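# Restock the wall glove dispenser from the cart

## Task

Take both new glove boxes off the cart and set them into the vacant slots of the wall-mounted glove dispenser; the cart and the pedal bin may be moved. Afterwards release the boxes and back the robot away. The robot must not fall or finish leaning, or the task counts as failed.

## Robot and tools

ROBOT. A Rainbow Robotics RB-Y1: a base on two drive wheels plus two rear casters (0.66 m long, 0.58 m wide, front edge 0.10 m ahead of the drive axle), a pan/tilt head, two 7-joint arms with parallel grippers, and a torso whose lower leg folds. The bent leg may poke out past the front of the base. Each arm is rated for 3 kg. A heavy load held far in front of the wheels can tip the robot forward, and nothing stops that.

FRAMES. Base frame: origin on the floor midway between the drive wheels, x forward, y left, z up. The chest, left_hand and right_hand readings are in this frame. A hand point sits between its finger pads; the fingers point along the hand's -z and close along its x. The reported hand position gets less accurate at long reach. Odometry is the base frame as it was at scene start. base_odometry comes from wheel turns only, so slipping shows up as motion. Heading is in radians, left positive, -3.142 to 3.142.

execute_actions. Arguments: "actions" is a list holding one action or none. An empty list only returns state and pictures. "cameras" lists head_camera, left_wrist_camera, right_wrist_camera or "all". Leaving it out, null or ["all"] gives every camera, and [] gives none. The "pictures" line gives the image order. An action may contain:
- "base": exactly one of translate_m or rotate_rad. Both are offsets from where the base last reported itself. translate_m is metres along the current heading, forward positive, -3 to 3. rotate_rad is a turn in place, counter-clockwise from above positive, -3.2 to 3.2. The base cannot move sideways. A move needing more than 8.667 s at its top speed is refused.
- "joints": a single object covering every joint of both arms, the torso and the head, keyed by joint name. Values are absolute targets, not offsets. Angles are in radians and grippers in metres of opening. Ranges: torso_squat_rad 0 to 1.2 (bigger lowers the chest); torso_shift_rad -0.3 to 0.6 (hips forward); torso_pitch_rad -0.2 to 1.4 (forward lean); torso_yaw_rad -1.5 to 1.5 (left positive). Left arm: shoulder_pitch -2.356 to 2.356 (negative raises forward); shoulder_roll 0 to 3.141 (out to the left); shoulder_yaw -2.094 to 2.094; elbow -2.617 to 0.01 (negative bends); forearm_roll -3.141 to 3.141; wrist_pitch -1.57 to 1.919 (negative tips the hand forward); hand_roll -2.705 to 2.705; left_gripper_m 0 to 0.1. The right arm has the same ranges except right_shoulder_roll_rad, which runs -3.141 to 0 (negative lifts it out to the right). Yaw and roll signs match the left arm. head_pan_rad -0.523 to 0.523 (left positive); head_tilt_rad -0.35 to 1.57 (positive looks down). A joint counts as done within ±0.02 (grippers ±0.004). A joint you leave out may still be driving toward an older target.
- "speeds": caps for this action only. translate_m 0.05 to 0.4 m/s; rotate_rad 0.1 to 1.509 rad/s. Defaults are the maxima.
- "min_time_s": 0.1 to 8. This is the shortest time each arm and head motion may take.
No action runs longer than 15 s. A call with an unknown key or an out-of-range value is rejected whole, and nothing moves. Default top speeds: arm joints 1 rad/s (wrist-end joints 1.5), head 1.5, squat and pitch 0.3, shift 0.15, yaw 0.6, grippers 0.1 m/s.

TORSO COUPLING. The torso must also satisfy these limits: squat+shift <= 1.52; squat-shift+pitch <= 1.57; shift+0.5 pitch-0.4 squat <= 0.7; shift+0.3 pitch-0.5 squat <= 0.39. If a target breaks one, the torso stops short and reports off_target.

OTHER TOOLS. wait{seconds 0-10} lets time run with no new commands and returns state and images. zoom_image{camera, region [x0,y0,x1,y1]} returns a closer crop of that camera's latest full image. Pixels are counted from the top-left and the crop can be at most 504x504. Head images are 896x504 and wrist images 644x364. read_manual{section "licences"} returns only licence text. finished_scene{scene} closes the scene for good and reports success, so call it only when the boxes are placed, released and the robot has moved clear.

RESULTS. base_status and joint_status describe how each commanded motion ended:
- done: the motion finished; for the base this only means the wheels turned as asked.
- off_target: the motion rested short of its target and may still be pushing.
- contact_stop: something pushed back hard.
- time_out: the motion ran too long.
- stopped_with_arm: the torso halted because an arm had a contact_stop.
- limit_stop_at_own_body: a guard stopped the motion before the arm met the robot's own body.
- limit_stop_at_<name>: a built-in limit stopped the motion.
A contact_stop or time_out freezes its whole group (the torso joints, or all seven joints of one arm) and clears their targets. "joint command not followed", with a cause line, means an arm's targets were held back to avoid arm-on-arm or self collision. Those joints then read not_followed and may be retried later. on_its_own lists what you did not command; "held at" is a target, not a position. Motor temperatures are given per arm joint. MOTOR HOT appears from 65 °C. At 80 °C an OVER-TEMPERATURE FAULT brakes the robot (limit_stop_at_motor_heat), and you must resend your targets afterwards. When a torque load limit is reached, the robot freezes for 10 s. Any stop in a call cancels the motion calls that follow it in the same reply.

RECOVERY. When a torso or arm is stopped, first command the arm away, then the torso, each in its own call. One exception: if both hands hold one object and the torso hits contact_stop at once with nothing in its way, set every arm joint to its reported position, then resend the torso command.

GRASPING. To grip an object, set the opening at least 0.005 m below the object's width; the resulting off_target is expected.

AVOID. The base keeps driving into furniture and may go on pushing, so approach slowly. Never let the arms strike or squeeze each other; grippers and fingers count, and the collision check ignores hands. Avoid dropping, slamming or shoving objects, over-torquing joints and holding loads long enough to overheat. Objects may occasionally get nudged by outside forces.

CAMERAS. Each camera has pinhole intrinsics and a base-frame pose, and results report any pose that changed. Wrist-camera poses get less reliable at full arm extension.

Each tool is called after ">>>" as name(argument=value, ...), one argument or row to a line, values as JSON.

## Session

>>> execute_actions(
  actions=[],
)

Scene clock: 0.00 s.
Motor temperatures (°C, as the motors report them): left_arm=[26 29 31 31 34 33 38] | right_arm=[27 29 30 30 33 32 32]
base_odometry: x=+0.000 y=+0.000 heading=+0.000 (m, m, rad; odometry frame)
base_status: not commanded
joint_positions: torso_squat_rad=+0.350 torso_shift_rad=+0.001 torso_pitch_rad=+0.000 torso_yaw_rad=+0.001 left_shoulder_pitch_rad=-0.015 left_shoulder_roll_rad=+0.005 left_shoulder_yaw_rad=-0.003 left_elbow_rad=-0.225 left_forearm_roll_rad=+0.017 left_wrist_pitch_rad=-0.006 left_hand_roll_rad=+0.014 left_gripper_m=+0.100 right_shoulder_pitch_rad=-0.040 right_shoulder_roll_rad=-0.031 right_shoulder_yaw_rad=-0.052 right_elbow_rad=-0.271 right_forearm_roll_rad=-0.006 right_wrist_pitch_rad=-0.007 right_hand_roll_rad=+0.002 right_gripper_m=+0.099 head_pan_rad=+0.000 head_tilt_rad=+0.400
joint_status: not commanded
chest: x=-0.2275 y=+0.0007 z=+1.2475 quat_wxyz=(+1.000, +0.000, +0.000, +0.000) (m; base frame)
left_hand: x=-0.1067 y=+0.2235 z=+0.5721 quat_wxyz=(+0.992, +0.000, -0.122, +0.012) (m; base frame)
right_hand: x=-0.0666 y=-0.2476 z=+0.5809 quat_wxyz=(+0.987, -0.017, -0.157, -0.018) (m; base frame)
pictures: head_camera, left_wrist_camera, right_wrist_camera
Images, in order (width x height): head_camera 896x504, left_wrist_camera 644x364, right_wrist_camera 644x364.

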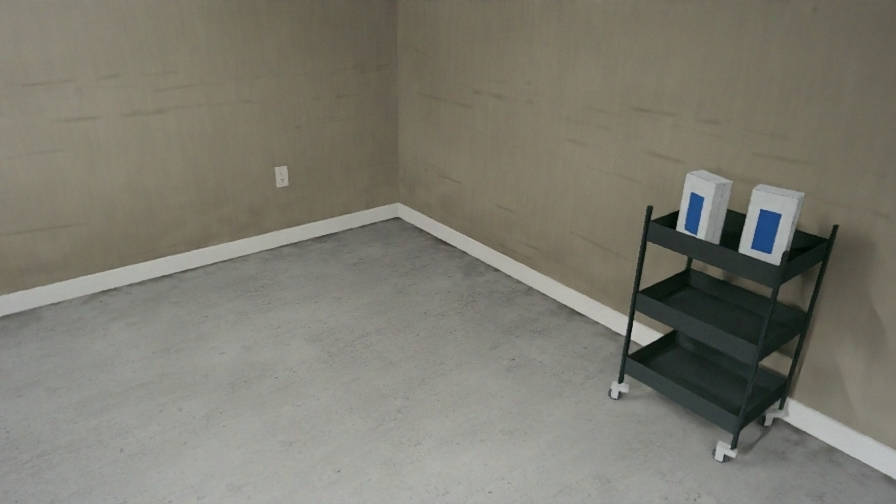

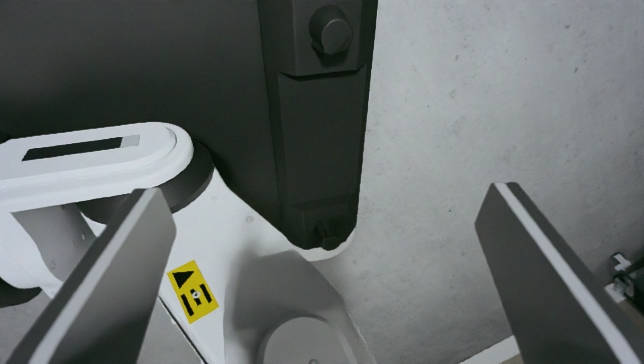

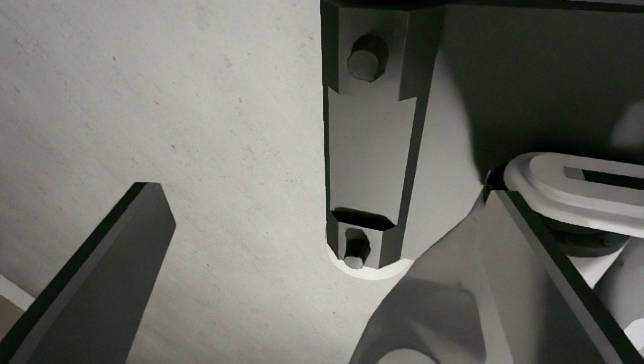

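>>> execute_actions(
  actions=[
    {"base":{"rotate_rad":-0.9},"joints":{"head_tilt_rad":0.15}},
  ],
  cameras=["head_camera"],
)

Scene clock: 10.57 s.
Motor temperatures (°C, as the motors report them): left_arm=[26 29 31 31 34 33 38] | right_arm=[27 29 30 30 33 32 32]
base_odometry: x=+0.000 y=+0.000 heading=-0.899 (m, m, rad; odometry frame)
base_status: done
joint_positions: torso_squat_rad=+0.350 torso_shift_rad=+0.001 torso_pitch_rad=+0.000 torso_yaw_rad=+0.001 left_shoulder_pitch_rad=-0.015 left_shoulder_roll_rad=+0.005 left_shoulder_yaw_rad=-0.003 left_elbow_rad=-0.225 left_forearm_roll_rad=+0.017 left_wrist_pitch_rad=-0.006 left_hand_roll_rad=+0.014 left_gripper_m=+0.100 right_shoulder_pitch_rad=-0.040 right_shoulder_roll_rad=-0.031 right_shoulder_yaw_rad=-0.052 right_elbow_rad=-0.271 right_forearm_roll_rad=-0.006 right_wrist_pitch_rad=-0.007 right_hand_roll_rad=+0.002 right_gripper_m=+0.099 head_pan_rad=+0.000 head_tilt_rad=+0.150
joint_status: all done
chest: x=-0.2275 y=+0.0007 z=+1.2475 quat_wxyz=(+1.000, +0.000, +0.000, +0.000) (m; base frame)
left_hand: x=-0.1067 y=+0.2235 z=+0.5721 quat_wxyz=(+0.992, +0.000, -0.122, +0.012) (m; base frame)
right_hand: x=-0.0666 y=-0.2476 z=+0.5809 quat_wxyz=(+0.987, -0.017, -0.157, -0.018) (m; base frame)
pictures: head_camera
camera_calibration (this result's frames):
head_camera: T_world_to_cam=[[-0.0512096, -0.99868, 0.00406168, -0.0169616], [-0.175938, 0.00501804, -0.984389, 1.45548], [0.983068, -0.0511247, -0.175962, 0.400224], [0, 0, 0, 1]] pos_world=[-0.138242, -0.00378157, 1.50325]
Images, in order (width x height): head_camera 896x504.

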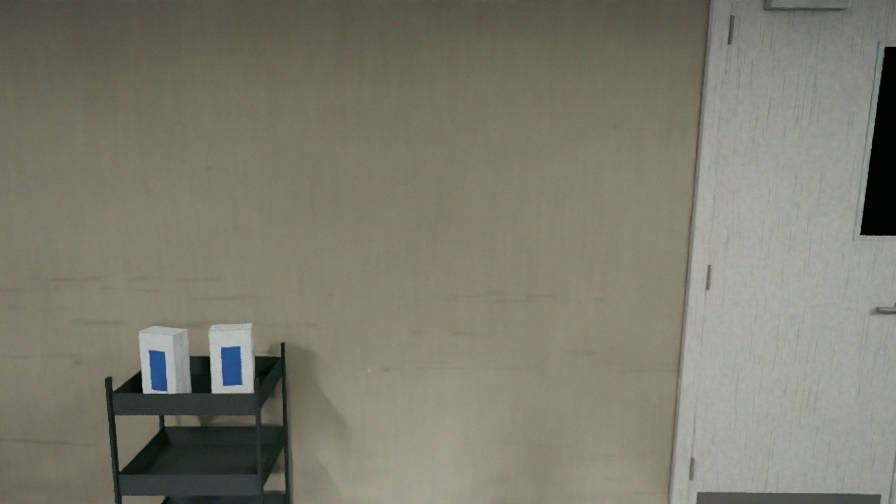

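>>> execute_actions(
  actions=[
    {"base":{"rotate_rad":-1.3},"joints":{"head_pan_rad":-0.3}},
  ],
  cameras=["head_camera"],
)

>>> execute_actions(
  actions=[
    {"base":{"rotate_rad":-1.5}},
  ],
  cameras=["head_camera"],
)

>>> execute_actions(
  actions=[
    {"base":{"rotate_rad":-1.2}},
  ],
  cameras=["head_camera"],
)

Scene clock: 19.23 s.
Motor temperatures (°C, as the motors report them): left_arm=[26 29 31 31 34 33 38] | right_arm=[27 29 30 30 33 32 32]
base_odometry: x=+0.000 y=+0.000 heading=-2.198 (m, m, rad; odometry frame)
base_status: done
joint_positions: torso_squat_rad=+0.350 torso_shift_rad=+0.001 torso_pitch_rad=+0.000 torso_yaw_rad=+0.001 left_shoulder_pitch_rad=-0.015 left_shoulder_roll_rad=+0.005 left_shoulder_yaw_rad=-0.003 left_elbow_rad=-0.225 left_forearm_roll_rad=+0.017 left_wrist_pitch_rad=-0.006 left_hand_roll_rad=+0.014 left_gripper_m=+0.100 right_shoulder_pitch_rad=-0.040 right_shoulder_roll_rad=-0.031 right_shoulder_yaw_rad=-0.052 right_elbow_rad=-0.271 right_forearm_roll_rad=-0.006 right_wrist_pitch_rad=-0.007 right_hand_roll_rad=+0.002 right_gripper_m=+0.099 head_pan_rad=-0.300 head_tilt_rad=+0.150
joint_status: all done
chest: x=-0.2275 y=+0.0007 z=+1.2475 quat_wxyz=(+1.000, +0.000, +0.000, +0.000) (m; base frame)
left_hand: x=-0.1067 y=+0.2235 z=+0.5721 quat_wxyz=(+0.992, +0.000, -0.122, +0.012) (m; base frame)
right_hand: x=-0.0666 y=-0.2476 z=+0.5809 quat_wxyz=(+0.987, -0.017, -0.157, -0.018) (m; base frame)
pictures: head_camera
camera_calibration (this result's frames):
head_camera: T_world_to_cam=[[-0.34383, -0.939023, 0.00411635, -0.0772296], [-0.166533, 0.0566617, -0.984407, 1.4574], [0.924147, -0.339154, -0.17586, 0.388191], [0, 0, 0, 1]] pos_world=[-0.142595, -0.0234428, 1.50326]
Images, in order (width x height): head_camera 896x504.

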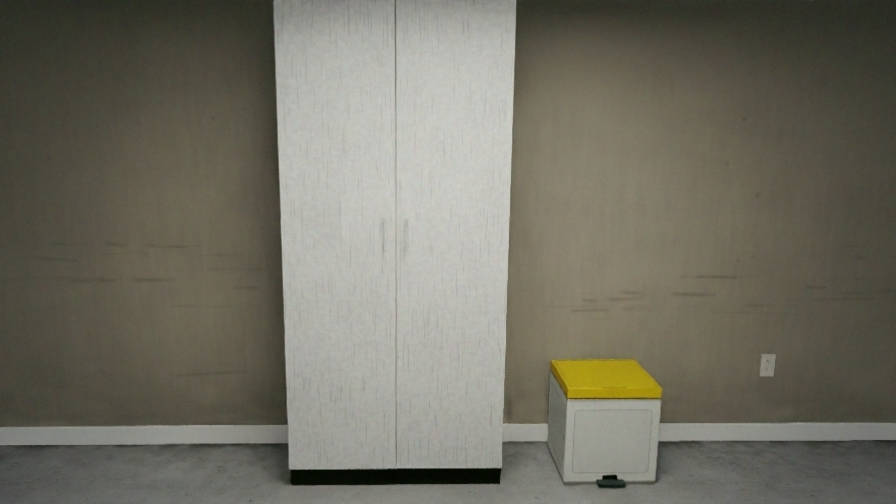

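Scene clock: 23.37 s.
Motor temperatures (°C, as the motors report them): left_arm=[26 29 31 31 34 33 38] | right_arm=[27 29 30 30 33 32 32]
base_odometry: x=+0.000 y=+0.001 heading=+2.586 (m, m, rad; odometry frame)
base_status: done
joint_positions: torso_squat_rad=+0.350 torso_shift_rad=+0.001 torso_pitch_rad=+0.000 torso_yaw_rad=+0.001 left_shoulder_pitch_rad=-0.015 left_shoulder_roll_rad=+0.005 left_shoulder_yaw_rad=-0.003 left_elbow_rad=-0.225 left_forearm_roll_rad=+0.017 left_wrist_pitch_rad=-0.006 left_hand_roll_rad=+0.014 left_gripper_m=+0.100 right_shoulder_pitch_rad=-0.040 right_shoulder_roll_rad=-0.031 right_shoulder_yaw_rad=-0.052 right_elbow_rad=-0.271 right_forearm_roll_rad=-0.006 right_wrist_pitch_rad=-0.007 right_hand_roll_rad=+0.002 right_gripper_m=+0.099 head_pan_rad=-0.300 head_tilt_rad=+0.150
joint_status: not commanded
chest: x=-0.2275 y=+0.0007 z=+1.2475 quat_wxyz=(+1.000, +0.000, +0.000, +0.000) (m; base frame)
left_hand: x=-0.1067 y=+0.2235 z=+0.5721 quat_wxyz=(+0.992, +0.000, -0.122, +0.012) (m; base frame)
right_hand: x=-0.0666 y=-0.2476 z=+0.5809 quat_wxyz=(+0.987, -0.017, -0.157, -0.018) (m; base frame)
pictures: head_camera
camera_calibration (this result's frames):
head_camera: T_world_to_cam=[[-0.343831, -0.939023, 0.00410038, -0.0772193], [-0.166529, 0.0566775, -0.984406, 1.4574], [0.924147, -0.339152, -0.175862, 0.388193], [0, 0, 0, 1]] pos_world=[-0.142598, -0.0234559, 1.50326]
Images, in order (width x height): head_camera 896x504.

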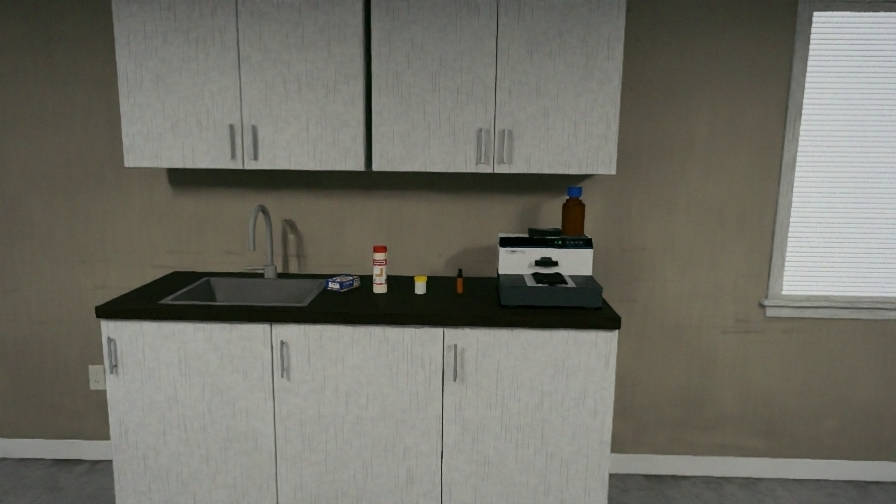

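Scene clock: 27.13 s.
Motor temperatures (°C, as the motors report them): left_arm=[26 29 31 31 34 33 38] | right_arm=[27 29 30 30 33 32 32]
base_odometry: x=+0.000 y=+0.000 heading=+1.386 (m, m, rad; odometry frame)
base_status: done
joint_positions: torso_squat_rad=+0.350 torso_shift_rad=+0.001 torso_pitch_rad=+0.000 torso_yaw_rad=+0.001 left_shoulder_pitch_rad=-0.015 left_shoulder_roll_rad=+0.005 left_shoulder_yaw_rad=-0.003 left_elbow_rad=-0.225 left_forearm_roll_rad=+0.017 left_wrist_pitch_rad=-0.006 left_hand_roll_rad=+0.014 left_gripper_m=+0.100 right_shoulder_pitch_rad=-0.040 right_shoulder_roll_rad=-0.031 right_shoulder_yaw_rad=-0.052 right_elbow_rad=-0.271 right_forearm_roll_rad=-0.006 right_wrist_pitch_rad=-0.007 right_hand_roll_rad=+0.002 right_gripper_m=+0.099 head_pan_rad=-0.300 head_tilt_rad=+0.150
joint_status: not commanded
chest: x=-0.2275 y=+0.0007 z=+1.2475 quat_wxyz=(+1.000, +0.000, +0.000, +0.000) (m; base frame)
left_hand: x=-0.1067 y=+0.2235 z=+0.5721 quat_wxyz=(+0.992, +0.000, -0.122, +0.012) (m; base frame)
right_hand: x=-0.0666 y=-0.2476 z=+0.5809 quat_wxyz=(+0.987, -0.017, -0.157, -0.018) (m; base frame)
pictures: head_camera
camera_calibration (this result's frames):
head_camera: T_world_to_cam=[[-0.343832, -0.939022, 0.004095, -0.0772153], [-0.166529, 0.0566832, -0.984406, 1.4574], [0.924147, -0.339152, -0.175864, 0.388194], [0, 0, 0, 1]] pos_world=[-0.142598, -0.0234601, 1.50326]
Images, in order (width x height): head_camera 896x504.

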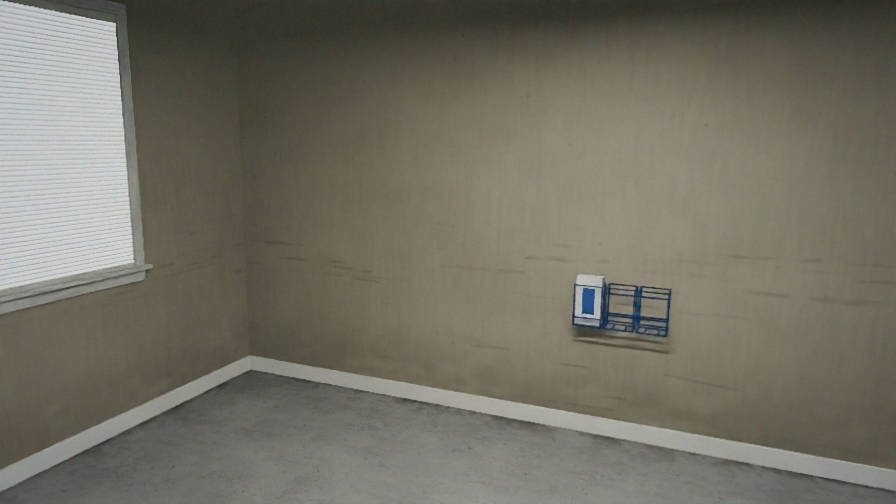

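>>> execute_actions(
  actions=[
    {"base":{"rotate_rad":-1.72},"joints":{"head_pan_rad":0,"head_tilt_rad":0.6}},
  ],
  cameras=[],
)

>>> execute_actions(
  actions=[
    {"base":{"translate_m":1.3}},
  ],
  cameras=[],
)

>>> execute_actions(
  actions=[
    {"base":{"rotate_rad":-0.65}},
  ],
  cameras=["head_camera"],
)

Scene clock: 55.30 s.
Motor temperatures (°C, as the motors report them): left_arm=[26 29 31 31 34 33 38] | right_arm=[27 29 30 30 33 32 32]
base_odometry: x=+0.000 y=+0.000 heading=-0.333 (m, m, rad; odometry frame)
base_status: done
joint_positions: torso_squat_rad=+0.350 torso_shift_rad=+0.001 torso_pitch_rad=+0.000 torso_yaw_rad=+0.001 left_shoulder_pitch_rad=-0.015 left_shoulder_roll_rad=+0.005 left_shoulder_yaw_rad=-0.003 left_elbow_rad=-0.225 left_forearm_roll_rad=+0.017 left_wrist_pitch_rad=-0.006 left_hand_roll_rad=+0.014 left_gripper_m=+0.100 right_shoulder_pitch_rad=-0.040 right_shoulder_roll_rad=-0.031 right_shoulder_yaw_rad=-0.052 right_elbow_rad=-0.271 right_forearm_roll_rad=-0.006 right_wrist_pitch_rad=-0.007 right_hand_roll_rad=+0.002 right_gripper_m=+0.099 head_pan_rad=+0.000 head_tilt_rad=+0.600
joint_status: all done
chest: x=-0.2276 y=+0.0007 z=+1.2475 quat_wxyz=(+1.000, +0.000, +0.000, +0.000) (m; base frame)
left_hand: x=-0.1067 y=+0.2235 z=+0.5721 quat_wxyz=(+0.992, +0.000, -0.122, +0.012) (m; base frame)
right_hand: x=-0.0666 y=-0.2476 z=+0.5809 quat_wxyz=(+0.987, -0.017, -0.157, -0.018) (m; base frame)
pictures: none
No camera images: the call's "cameras" was empty. Leave "cameras" out to get every camera's image.

Scene clock: 60.00 s.
Motor temperatures (°C, as the motors report them): left_arm=[26 29 31 31 34 33 38] | right_arm=[27 29 30 30 33 32 32]
base_odometry: x=+1.228 y=-0.426 heading=-0.334 (m, m, rad; odometry frame)
base_status: done
joint_positions: torso_squat_rad=+0.350 torso_shift_rad=+0.001 torso_pitch_rad=+0.000 torso_yaw_rad=+0.001 left_shoulder_pitch_rad=-0.015 left_shoulder_roll_rad=+0.005 left_shoulder_yaw_rad=-0.003 left_elbow_rad=-0.225 left_forearm_roll_rad=+0.017 left_wrist_pitch_rad=-0.006 left_hand_roll_rad=+0.014 left_gripper_m=+0.100 right_shoulder_pitch_rad=-0.040 right_shoulder_roll_rad=-0.031 right_shoulder_yaw_rad=-0.052 right_elbow_rad=-0.271 right_forearm_roll_rad=-0.006 right_wrist_pitch_rad=-0.007 right_hand_roll_rad=+0.002 right_gripper_m=+0.099 head_pan_rad=+0.000 head_tilt_rad=+0.600
joint_status: not commanded
chest: x=-0.2275 y=+0.0007 z=+1.2475 quat_wxyz=(+1.000, +0.000, +0.000, +0.000) (m; base frame)
left_hand: x=-0.1067 y=+0.2235 z=+0.5721 quat_wxyz=(+0.992, +0.000, -0.122, +0.012) (m; base frame)
right_hand: x=-0.0666 y=-0.2476 z=+0.5809 quat_wxyz=(+0.987, -0.017, -0.157, -0.018) (m; base frame)
pictures: none
No camera images: the call's "cameras" was empty. Leave "cameras" out to get every camera's image.

Scene clock: 62.73 s.
Motor temperatures (°C, as the motors report them): left_arm=[26 29 31 31 34 33 38] | right_arm=[27 29 30 30 33 32 32]
base_odometry: x=+1.228 y=-0.426 heading=-0.983 (m, m, rad; odometry frame)
base_status: done
joint_positions: torso_squat_rad=+0.350 torso_shift_rad=+0.001 torso_pitch_rad=+0.000 torso_yaw_rad=+0.001 left_shoulder_pitch_rad=-0.015 left_shoulder_roll_rad=+0.005 left_shoulder_yaw_rad=-0.003 left_elbow_rad=-0.225 left_forearm_roll_rad=+0.017 left_wrist_pitch_rad=-0.006 left_hand_roll_rad=+0.014 left_gripper_m=+0.100 right_shoulder_pitch_rad=-0.040 right_shoulder_roll_rad=-0.031 right_shoulder_yaw_rad=-0.052 right_elbow_rad=-0.271 right_forearm_roll_rad=-0.006 right_wrist_pitch_rad=-0.007 right_hand_roll_rad=+0.002 right_gripper_m=+0.099 head_pan_rad=+0.000 head_tilt_rad=+0.600
joint_status: not commanded
chest: x=-0.2275 y=+0.0007 z=+1.2475 quat_wxyz=(+1.000, +0.000, +0.000, +0.000) (m; base frame)
left_hand: x=-0.1067 y=+0.2235 z=+0.5721 quat_wxyz=(+0.992, +0.000, -0.122, +0.012) (m; base frame)
right_hand: x=-0.0666 y=-0.2476 z=+0.5809 quat_wxyz=(+0.987, -0.017, -0.157, -0.018) (m; base frame)
pictures: head_camera
camera_calibration (this result's frames):
head_camera: T_world_to_cam=[[-0.0442533, -0.998677, 0.026206, -0.0476022], [-0.586625, 0.00474357, -0.809845, 1.11847], [0.808649, -0.0512114, -0.586058, 0.957974], [0, 0, 0, 1]] pos_world=[-0.120649, -0.0037856, 1.46846]
Images, in order (width x height): head_camera 896x504.

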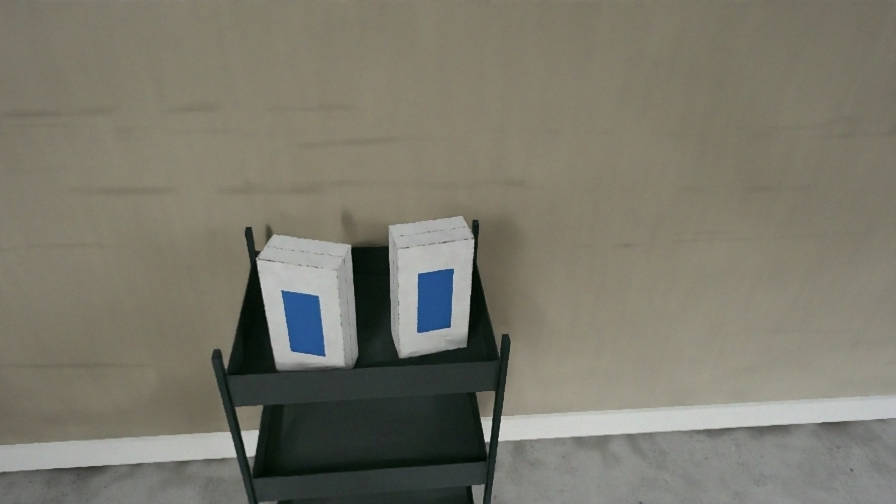

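>>> execute_actions(
  actions=[
    {"joints":{"torso_squat_rad":0,"torso_pitch_rad":0.15,"left_shoulder_pitch_rad":-0.96,"left_shoulder_roll_rad":0.1,"left_elbow_rad":-0.97,"left_wrist_pitch_rad":1.78,"right_shoulder_pitch_rad":-0.96,"right_shoulder_roll_rad":-0.1,"right_elbow_rad":-0.97,"right_wrist_pitch_rad":1.78,"head_tilt_rad":0.8}},
  ],
)

Scene clock: 101.63 s.
Motor temperatures (°C, as the motors report them): left_arm=[26 29 31 31 34 33 38] | right_arm=[27 29 30 30 33 32 32]
base_odometry: x=+1.228 y=-0.426 heading=-0.983 (m, m, rad; odometry frame)
base_status: not commanded
joint_positions: torso_squat_rad=+0.000 torso_shift_rad=+0.001 torso_pitch_rad=+0.150 torso_yaw_rad=+0.001 left_shoulder_pitch_rad=-0.961 left_shoulder_roll_rad=+0.100 left_shoulder_yaw_rad=-0.003 left_elbow_rad=-0.970 left_forearm_roll_rad=+0.017 left_wrist_pitch_rad=+1.780 left_hand_roll_rad=+0.014 left_gripper_m=+0.100 right_shoulder_pitch_rad=-0.960 right_shoulder_roll_rad=-0.100 right_shoulder_yaw_rad=-0.052 right_elbow_rad=-0.970 right_forearm_roll_rad=-0.006 right_wrist_pitch_rad=+1.780 right_hand_roll_rad=+0.002 right_gripper_m=+0.099 head_pan_rad=+0.000 head_tilt_rad=+0.800
joint_status: all done
chest: x=-0.1813 y=+0.0007 z=+1.2864 quat_wxyz=(+0.997, +0.000, +0.075, +0.000) (m; base frame)
left_hand: x=+0.2894 y=+0.1757 z=+0.9692 quat_wxyz=(+0.991, +0.079, +0.018, -0.110) (m; base frame)
right_hand: x=+0.2907 y=-0.1791 z=+0.9699 quat_wxyz=(+0.993, -0.065, +0.019, +0.099) (m; base frame)
pictures: head_camera, left_wrist_camera, right_wrist_camera
camera_calibration (this result's frames):
head_camera: T_world_to_cam=[[-0.0327445, -0.998664, 0.039964, -0.0639742], [-0.828657, 0.0047711, -0.559736, 0.788247], [0.558798, -0.0514447, -0.827707, 1.24172], [0, 0, 0, 1]] pos_world=[-0.0427815, -0.00376935, 1.47155]
left_wrist_camera: T_world_to_cam=[[0.973389, -0.224905, -0.0439535, -0.199467], [-0.165628, -0.82302, 0.543329, -0.30905], [-0.158372, -0.52159, -0.838369, 1.04006], [0, 0, 0, 1]] pos_world=[0.307688, 0.243268, 1.0311]
right_wrist_camera: T_world_to_cam=[[-0.979689, -0.199397, 0.0212231, 0.230518], [-0.154857, 0.819569, 0.551658, -0.314594], [-0.127393, 0.537167, -0.8338, 1.03185], [0, 0, 0, 1]] pos_world=[0.30857, -0.250481, 1.02902]
Images, in order (width x height): head_camera 896x504, left_wrist_camera 644x364, right_wrist_camera 644x364.

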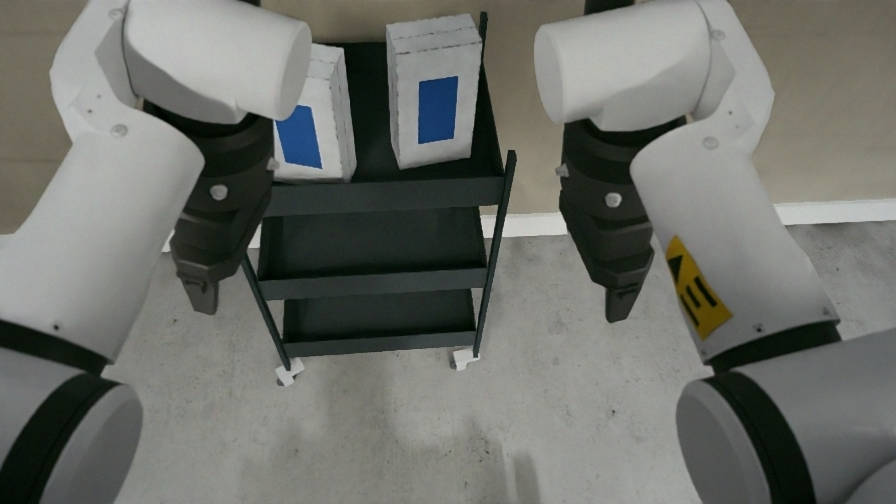

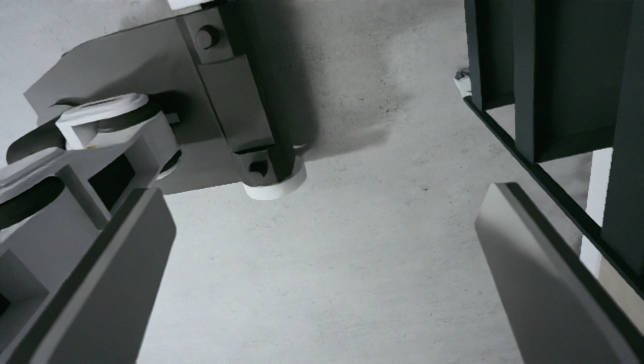

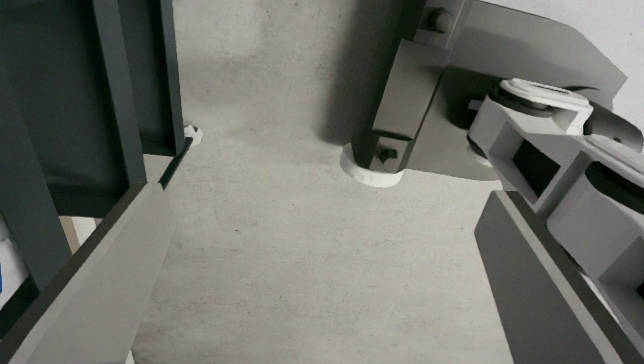

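>>> execute_actions(
  actions=[
    {"base":{"translate_m":0.33},"speeds":{"translate_m":0.15},"joints":{"left_shoulder_pitch_rad":-1.04,"left_shoulder_roll_rad":0.06,"left_wrist_pitch_rad":1.86,"right_shoulder_pitch_rad":-1.04,"right_wrist_pitch_rad":1.86,"head_tilt_rad":1.0}},
  ],
)

Scene clock: 112.60 s.
Motor temperatures (°C, as the motors report them): left_arm=[27 29 31 31 34 33 38] | right_arm=[27 29 30 30 33 32 32]
base_odometry: x=+1.411 y=-0.700 heading=-0.984 (m, m, rad; odometry frame)
base_status: done
joint_positions: torso_squat_rad=+0.000 torso_shift_rad=+0.001 torso_pitch_rad=+0.150 torso_yaw_rad=+0.001 left_shoulder_pitch_rad=-1.040 left_shoulder_roll_rad=+0.060 left_shoulder_yaw_rad=-0.003 left_elbow_rad=-0.970 left_forearm_roll_rad=+0.017 left_wrist_pitch_rad=+1.860 left_hand_roll_rad=+0.014 left_gripper_m=+0.100 right_shoulder_pitch_rad=-1.040 right_shoulder_roll_rad=-0.100 right_shoulder_yaw_rad=-0.052 right_elbow_rad=-0.970 right_forearm_roll_rad=-0.006 right_wrist_pitch_rad=+1.860 right_hand_roll_rad=+0.002 right_gripper_m=+0.099 head_pan_rad=+0.000 head_tilt_rad=+1.000
joint_status: all done
chest: x=-0.1814 y=+0.0007 z=+1.2865 quat_wxyz=(+0.997, +0.000, +0.075, +0.000) (m; base frame)
left_hand: x=+0.2923 y=+0.1436 z=+1.0015 quat_wxyz=(+0.988, +0.074, +0.022, -0.132) (m; base frame)
right_hand: x=+0.2997 y=-0.1687 z=+1.0060 quat_wxyz=(+0.992, -0.071, +0.020, +0.107) (m; base frame)
pictures: head_camera, left_wrist_camera, right_wrist_camera
camera_calibration (this result's frames):
head_camera: T_world_to_cam=[[-0.0241769, -0.998658, 0.0457982, -0.0715193], [-0.923255, 0.00473408, -0.384158, 0.515828], [0.383426, -0.0515712, -0.922131, 1.35892], [0, 0, 0, 1]] pos_world=[-0.0465322, -0.00378441, 1.45453]
left_wrist_camera: T_world_to_cam=[[0.962108, -0.26726, -0.0540392, -0.188593], [-0.19392, -0.809997, 0.553443, -0.356246], [-0.191685, -0.521993, -0.831132, 1.05338], [0, 0, 0, 1]] pos_world=[0.314281, 0.210897, 1.06247]
right_wrist_camera: T_world_to_cam=[[-0.976221, -0.215193, 0.0261761, 0.23193], [-0.16702, 0.823613, 0.542002, -0.327558], [-0.138194, 0.524742, -0.839969, 1.06485], [0, 0, 0, 1]] pos_world=[0.318862, -0.23908, 1.06591]
Images, in order (width x height): head_camera 896x504, left_wrist_camera 644x364, right_wrist_camera 644x364.

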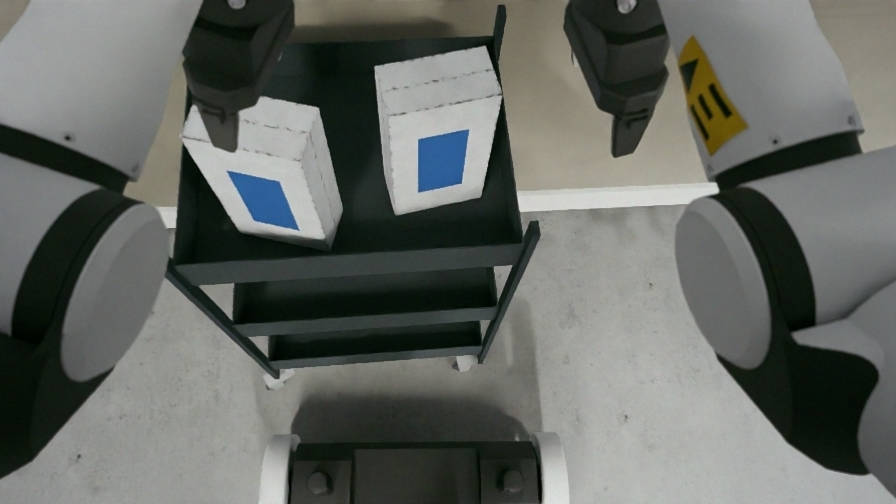

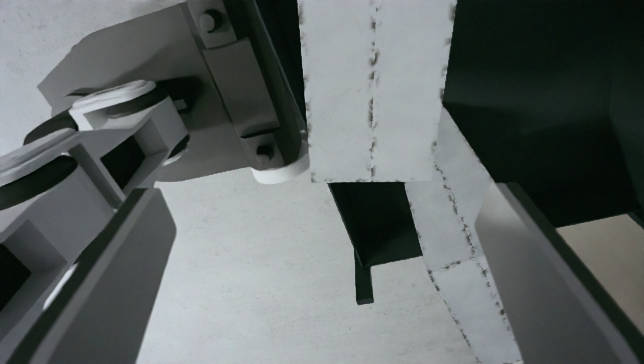

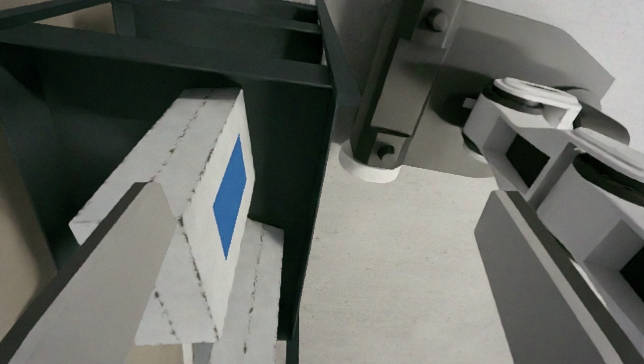

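>>> execute_actions(
  actions=[
    {"base":{"translate_m":0.027},"joints":{"left_shoulder_roll_rad":0.13,"torso_squat_rad":0.3,"right_shoulder_pitch_rad":-1.15,"right_shoulder_roll_rad":-0.3}},
  ],
  cameras=["left_wrist_camera","head_camera"],
)

Scene clock: 127.83 s.
Motor temperatures (°C, as the motors report them): left_arm=[28 29 31 32 34 33 38] | right_arm=[28 29 30 31 33 32 32]
base_odometry: x=+1.426 y=-0.723 heading=-0.985 (m, m, rad; odometry frame)
base_status: done
joint_positions: torso_squat_rad=+0.300 torso_shift_rad=+0.000 torso_pitch_rad=+0.150 torso_yaw_rad=+0.001 left_shoulder_pitch_rad=-1.040 left_shoulder_roll_rad=+0.130 left_shoulder_yaw_rad=-0.003 left_elbow_rad=-0.970 left_forearm_roll_rad=+0.017 left_wrist_pitch_rad=+1.860 left_hand_roll_rad=+0.014 left_gripper_m=+0.100 right_shoulder_pitch_rad=-1.150 right_shoulder_roll_rad=-0.300 right_shoulder_yaw_rad=-0.052 right_elbow_rad=-0.970 right_forearm_roll_rad=-0.006 right_wrist_pitch_rad=+1.860 right_hand_roll_rad=+0.002 right_gripper_m=+0.099 head_pan_rad=+0.000 head_tilt_rad=+1.000
joint_status: all done
chest: x=-0.1815 y=+0.0007 z=+1.2552 quat_wxyz=(+0.997, +0.000, +0.075, +0.000) (m; base frame)
left_hand: x=+0.3026 y=+0.1830 z=+0.9775 quat_wxyz=(+0.990, +0.096, +0.016, -0.106) (m; base frame)
right_hand: x=+0.3527 y=-0.2610 z=+1.0560 quat_wxyz=(+0.989, -0.132, -0.051, +0.042) (m; base frame)
pictures: head_camera, left_wrist_camera
camera_calibration (this result's frames):
head_camera: T_world_to_cam=[[-0.0241734, -0.998659, 0.0457882, -0.0701178], [-0.923186, 0.0047253, -0.384325, 0.503946], [0.383593, -0.0515614, -0.922062, 1.33009], [0, 0, 0, 1]] pos_world=[-0.0466714, -0.00382392, 1.42331]
left_wrist_camera: T_world_to_cam=[[0.97542, -0.215853, -0.0443171, -0.212248], [-0.163061, -0.842325, 0.513711, -0.273648], [-0.148216, -0.493858, -0.856818, 1.06283], [0, 0, 0, 1]] pos_world=[0.319938, 0.248572, 1.04182]
Images, in order (width x height): head_camera 896x504, left_wrist_camera 644x364.

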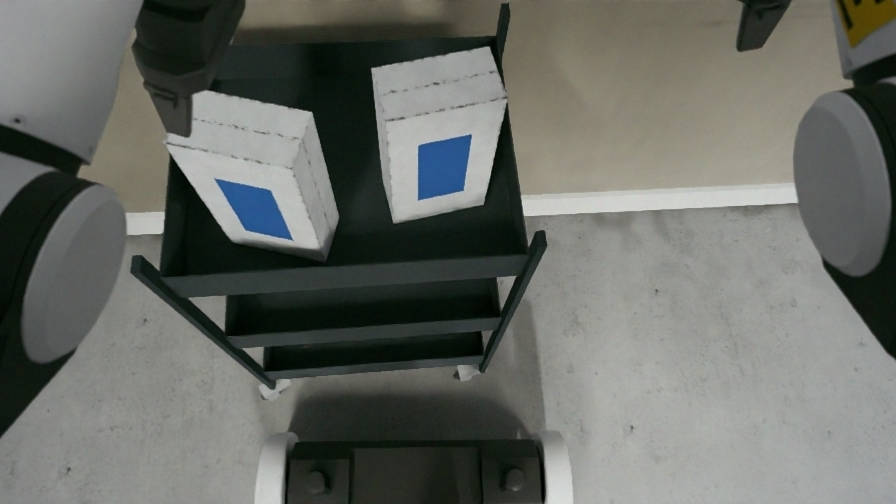

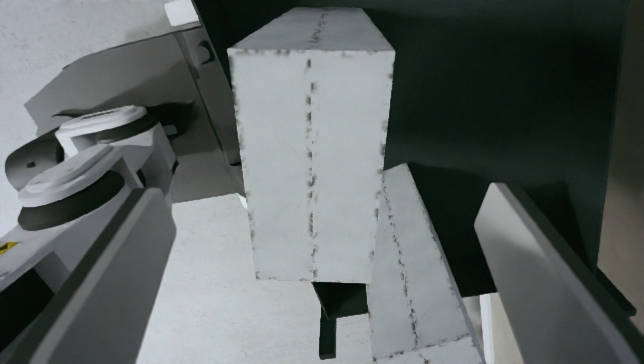

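>>> execute_actions(
  actions=[
    {"joints":{"torso_squat_rad":0.64}},
  ],
  cameras=["left_wrist_camera","head_camera"],
)

>>> execute_actions(
  actions=[
    {"joints":{"left_gripper_m":0.055}},
  ],
  cameras=[],
)

>>> execute_actions(
  actions=[
    {"joints":{"torso_squat_rad":0}},
  ],
)

Scene clock: 137.57 s.
Motor temperatures (°C, as the motors report them): left_arm=[28 29 31 32 34 33 38] | right_arm=[29 30 30 31 33 32 32]
base_odometry: x=+1.426 y=-0.723 heading=-0.985 (m, m, rad; odometry frame)
base_status: not commanded
joint_positions: torso_squat_rad=+0.640 torso_shift_rad=+0.000 torso_pitch_rad=+0.150 torso_yaw_rad=+0.001 left_shoulder_pitch_rad=-1.041 left_shoulder_roll_rad=+0.130 left_shoulder_yaw_rad=-0.003 left_elbow_rad=-0.970 left_forearm_roll_rad=+0.017 left_wrist_pitch_rad=+1.860 left_hand_roll_rad=+0.014 left_gripper_m=+0.100 right_shoulder_pitch_rad=-1.150 right_shoulder_roll_rad=-0.300 right_shoulder_yaw_rad=-0.052 right_elbow_rad=-0.970 right_forearm_roll_rad=-0.006 right_wrist_pitch_rad=+1.860 right_hand_roll_rad=+0.002 right_gripper_m=+0.099 head_pan_rad=+0.000 head_tilt_rad=+1.000
joint_status: all done
chest: x=-0.1816 y=+0.0006 z=+1.1479 quat_wxyz=(+0.997, +0.000, +0.075, +0.000) (m; base frame)
left_hand: x=+0.3027 y=+0.1828 z=+0.8705 quat_wxyz=(+0.990, +0.096, +0.016, -0.106) (m; base frame)
right_hand: x=+0.3526 y=-0.2611 z=+0.9488 quat_wxyz=(+0.989, -0.133, -0.052, +0.042) (m; base frame)
pictures: head_camera, left_wrist_camera
camera_calibration (this result's frames):
head_camera: T_world_to_cam=[[-0.0241788, -0.998659, 0.0457854, -0.0653047], [-0.923139, 0.00472501, -0.384438, 0.462746], [0.383706, -0.0515615, -0.922015, 1.23119], [0, 0, 0, 1]] pos_world=[-0.0468171, -0.0039214, 1.31607]
left_wrist_camera: T_world_to_cam=[[0.975414, -0.216023, -0.0436011, -0.217693], [-0.163573, -0.842258, 0.513659, -0.218646], [-0.147686, -0.493899, -0.856886, 0.970996], [0, 0, 0, 1]] pos_world=[0.319978, 0.24839, 0.934851]
Images, in order (width x height): head_camera 896x504, left_wrist_camera 644x364.

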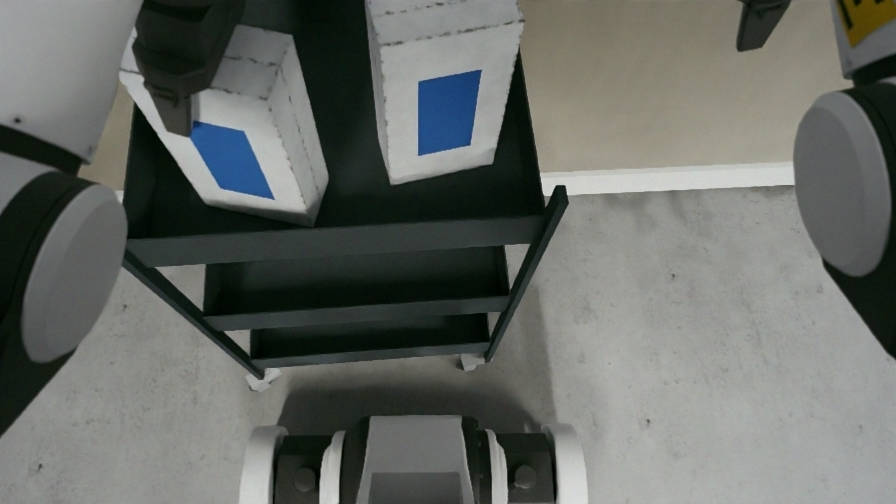

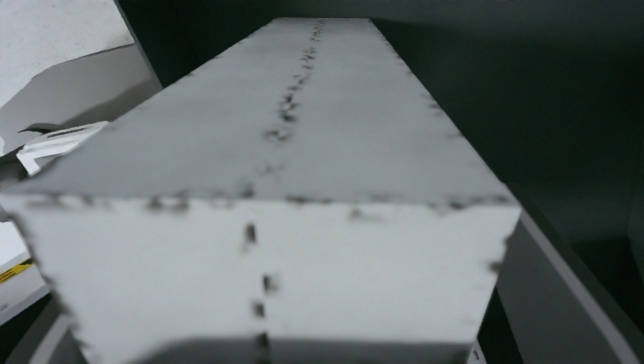

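Scene clock: 138.50 s.
Motor temperatures (°C, as the motors report them): left_arm=[28 29 31 32 34 33 38] | right_arm=[29 30 30 31 33 32 32]
base_odometry: x=+1.426 y=-0.723 heading=-0.985 (m, m, rad; odometry frame)
base_status: not commanded
joint_positions: torso_squat_rad=+0.640 torso_shift_rad=+0.000 torso_pitch_rad=+0.150 torso_yaw_rad=+0.001 left_shoulder_pitch_rad=-1.041 left_shoulder_roll_rad=+0.130 left_shoulder_yaw_rad=-0.003 left_elbow_rad=-0.971 left_forearm_roll_rad=+0.017 left_wrist_pitch_rad=+1.860 left_hand_roll_rad=+0.014 left_gripper_m=+0.063 right_shoulder_pitch_rad=-1.150 right_shoulder_roll_rad=-0.300 right_shoulder_yaw_rad=-0.052 right_elbow_rad=-0.970 right_forearm_roll_rad=-0.006 right_wrist_pitch_rad=+1.860 right_hand_roll_rad=+0.002 right_gripper_m=+0.099 head_pan_rad=+0.000 head_tilt_rad=+1.000
joint_status: left_gripper_m off_target (ended at +0.063, target +0.055)
chest: x=-0.1816 y=+0.0006 z=+1.1479 quat_wxyz=(+0.997, +0.000, +0.075, +0.000) (m; base frame)
left_hand: x=+0.3028 y=+0.1828 z=+0.8708 quat_wxyz=(+0.990, +0.096, +0.016, -0.106) (m; base frame)
right_hand: x=+0.3526 y=-0.2611 z=+0.9488 quat_wxyz=(+0.989, -0.133, -0.052, +0.042) (m; base frame)
pictures: none
No camera images: the call's "cameras" was empty. Leave "cameras" out to get every camera's image.

Scene clock: 141.53 s.
Motor temperatures (°C, as the motors report them): left_arm=[28 29 31 32 34 33 38] | right_arm=[29 30 30 31 33 32 32]
base_odometry: x=+1.426 y=-0.723 heading=-0.985 (m, m, rad; odometry frame)
base_status: not commanded
joint_positions: torso_squat_rad=+0.000 torso_shift_rad=+0.001 torso_pitch_rad=+0.150 torso_yaw_rad=+0.001 left_shoulder_pitch_rad=-1.040 left_shoulder_roll_rad=+0.130 left_shoulder_yaw_rad=-0.003 left_elbow_rad=-0.970 left_forearm_roll_rad=+0.017 left_wrist_pitch_rad=+1.860 left_hand_roll_rad=+0.014 left_gripper_m=+0.063 right_shoulder_pitch_rad=-1.150 right_shoulder_roll_rad=-0.300 right_shoulder_yaw_rad=-0.052 right_elbow_rad=-0.970 right_forearm_roll_rad=-0.006 right_wrist_pitch_rad=+1.860 right_hand_roll_rad=+0.002 right_gripper_m=+0.099 head_pan_rad=+0.000 head_tilt_rad=+1.000
joint_status: all done
chest: x=-0.1812 y=+0.0007 z=+1.2864 quat_wxyz=(+0.997, +0.000, +0.075, +0.000) (m; base frame)
left_hand: x=+0.3026 y=+0.1831 z=+1.0083 quat_wxyz=(+0.990, +0.096, +0.017, -0.105) (m; base frame)
right_hand: x=+0.3529 y=-0.2610 z=+1.0869 quat_wxyz=(+0.989, -0.132, -0.051, +0.042) (m; base frame)
pictures: head_camera, left_wrist_camera, right_wrist_camera
camera_calibration (this result's frames):
head_camera: T_world_to_cam=[[-0.0241487, -0.998659, 0.0458015, -0.0715253], [-0.923397, 0.00472577, -0.383817, 0.515522], [0.383086, -0.0515617, -0.922272, 1.35896], [0, 0, 0, 1]] pos_world=[-0.0462927, -0.00379556, 1.45447]
left_wrist_camera: T_world_to_cam=[[0.975408, -0.215668, -0.0454589, -0.20971], [-0.162311, -0.842394, 0.513836, -0.289701], [-0.149112, -0.493821, -0.856683, 1.08939], [0, 0, 0, 1]] pos_world=[0.319972, 0.248692, 1.07258]
right_wrist_camera: T_world_to_cam=[[-0.987271, -0.107275, -0.117424, 0.450041], [-0.147338, 0.894912, 0.421217, -0.143608], [0.0598983, 0.433157, -0.899326, 1.15934], [0, 0, 0, 1]] pos_world=[0.353711, -0.325381, 1.15596]
Images, in order (width x height): head_camera 896x504, left_wrist_camera 644x364, right_wrist_camera 644x364.

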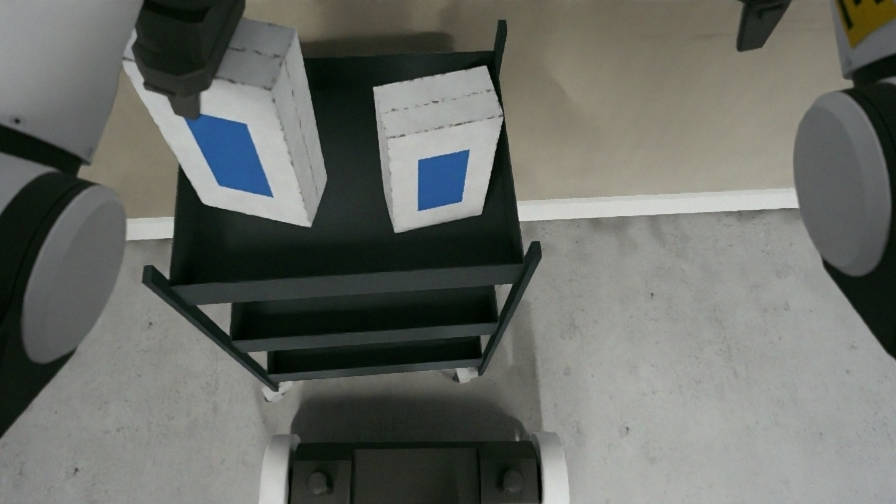

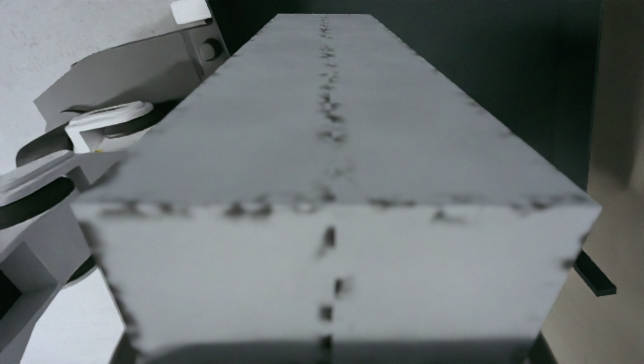

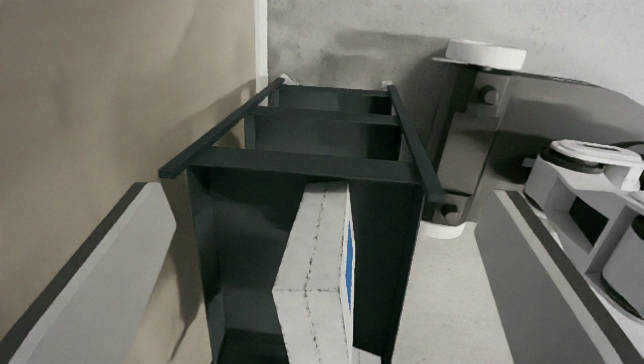

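>>> execute_actions(
  actions=[
    {"joints":{"torso_yaw_rad":0.3,"left_shoulder_roll_rad":0.45,"left_shoulder_pitch_rad":-1.1,"right_shoulder_pitch_rad":-1.04,"right_shoulder_roll_rad":-0.13,"right_hand_roll_rad":-0.25,"head_pan_rad":-0.3},"min_time_s":1.5},
  ],
)

Scene clock: 152.57 s.
Motor temperatures (°C, as the motors report them): left_arm=[29 29 31 32 34 33 38] | right_arm=[29 30 30 31 33 32 32]
base_odometry: x=+1.426 y=-0.723 heading=-0.985 (m, m, rad; odometry frame)
base_status: not commanded
joint_positions: torso_squat_rad=+0.000 torso_shift_rad=+0.001 torso_pitch_rad=+0.150 torso_yaw_rad=+0.300 left_shoulder_pitch_rad=-1.099 left_shoulder_roll_rad=+0.450 left_shoulder_yaw_rad=-0.003 left_elbow_rad=-0.970 left_forearm_roll_rad=+0.017 left_wrist_pitch_rad=+1.860 left_hand_roll_rad=+0.014 left_gripper_m=+0.063 right_shoulder_pitch_rad=-1.040 right_shoulder_roll_rad=-0.130 right_shoulder_yaw_rad=-0.052 right_elbow_rad=-0.970 right_forearm_roll_rad=-0.006 right_wrist_pitch_rad=+1.860 right_hand_roll_rad=-0.250 right_gripper_m=+0.099 head_pan_rad=-0.300 head_tilt_rad=+1.000
joint_status: all done
chest: x=-0.1812 y=+0.0008 z=+1.2864 quat_wxyz=(+0.986, +0.011, +0.074, +0.149) (m; base frame)
left_hand: x=+0.2144 y=+0.4960 z=+1.1107 quat_wxyz=(+0.963, +0.218, -0.008, +0.155) (m; base frame)
right_hand: x=+0.3355 y=-0.0237 z=+1.0046 quat_wxyz=(+0.991, -0.060, -0.004, +0.117) (m; base frame)
pictures: head_camera, left_wrist_camera, right_wrist_camera
camera_calibration (this result's frames):
head_camera: T_world_to_cam=[[-0.0248238, -0.998629, 0.0460763, -0.065419], [-0.923384, 0.00524315, -0.383841, 0.514663], [0.383073, -0.0520745, -0.922249, 1.35978], [0, 0, 0, 1]] pos_world=[-0.0472874, 0.00278204, 1.45462]
left_wrist_camera: T_world_to_cam=[[0.954598, 0.28398, 0.0899896, -0.445392], [0.248093, -0.92508, 0.287535, 0.111273], [0.164902, -0.252154, -0.953533, 1.23885], [0, 0, 0, 1]] pos_world=[0.193275, 0.541801, 1.18937]
right_wrist_camera: T_world_to_cam=[[-0.970927, -0.23822, -0.0234915, 0.345675], [-0.210755, 0.80418, 0.555767, -0.439929], [-0.113503, 0.54456, -0.831006, 0.975758], [0, 0, 0, 1]] pos_world=[0.35366, -0.0952299, 1.06348]
Images, in order (width x height): head_camera 896x504, left_wrist_camera 644x364, right_wrist_camera 644x364.

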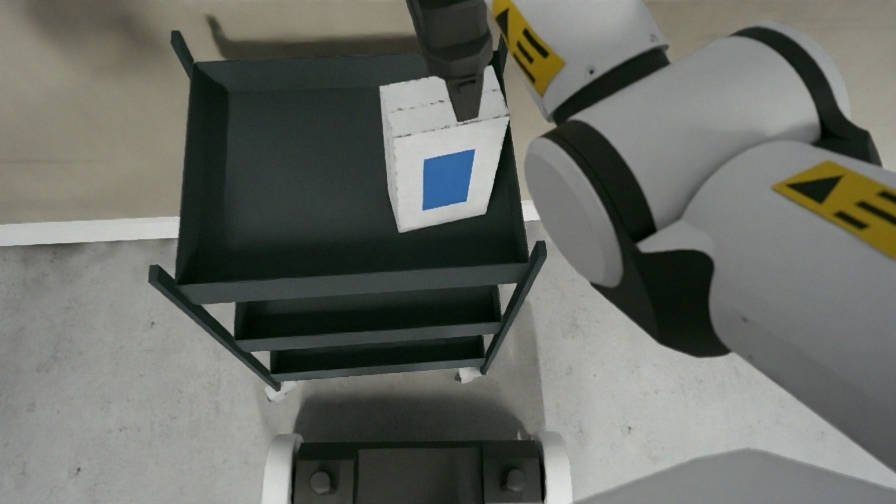

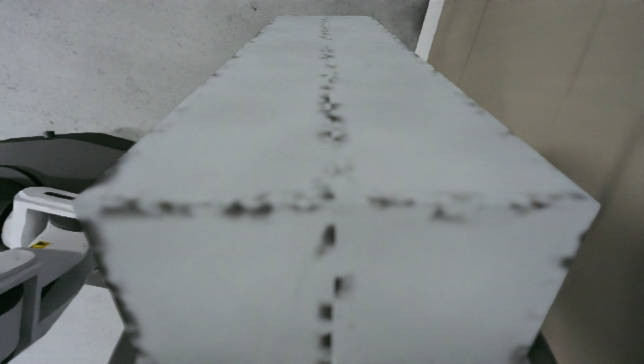

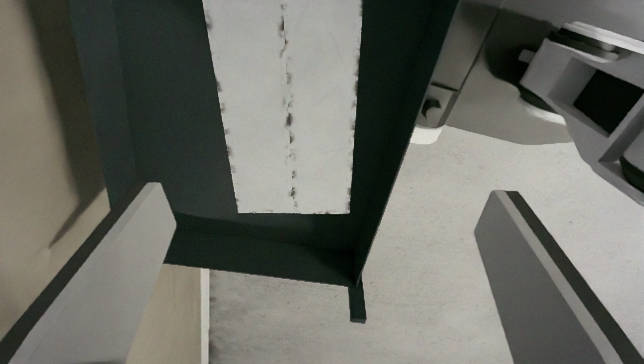

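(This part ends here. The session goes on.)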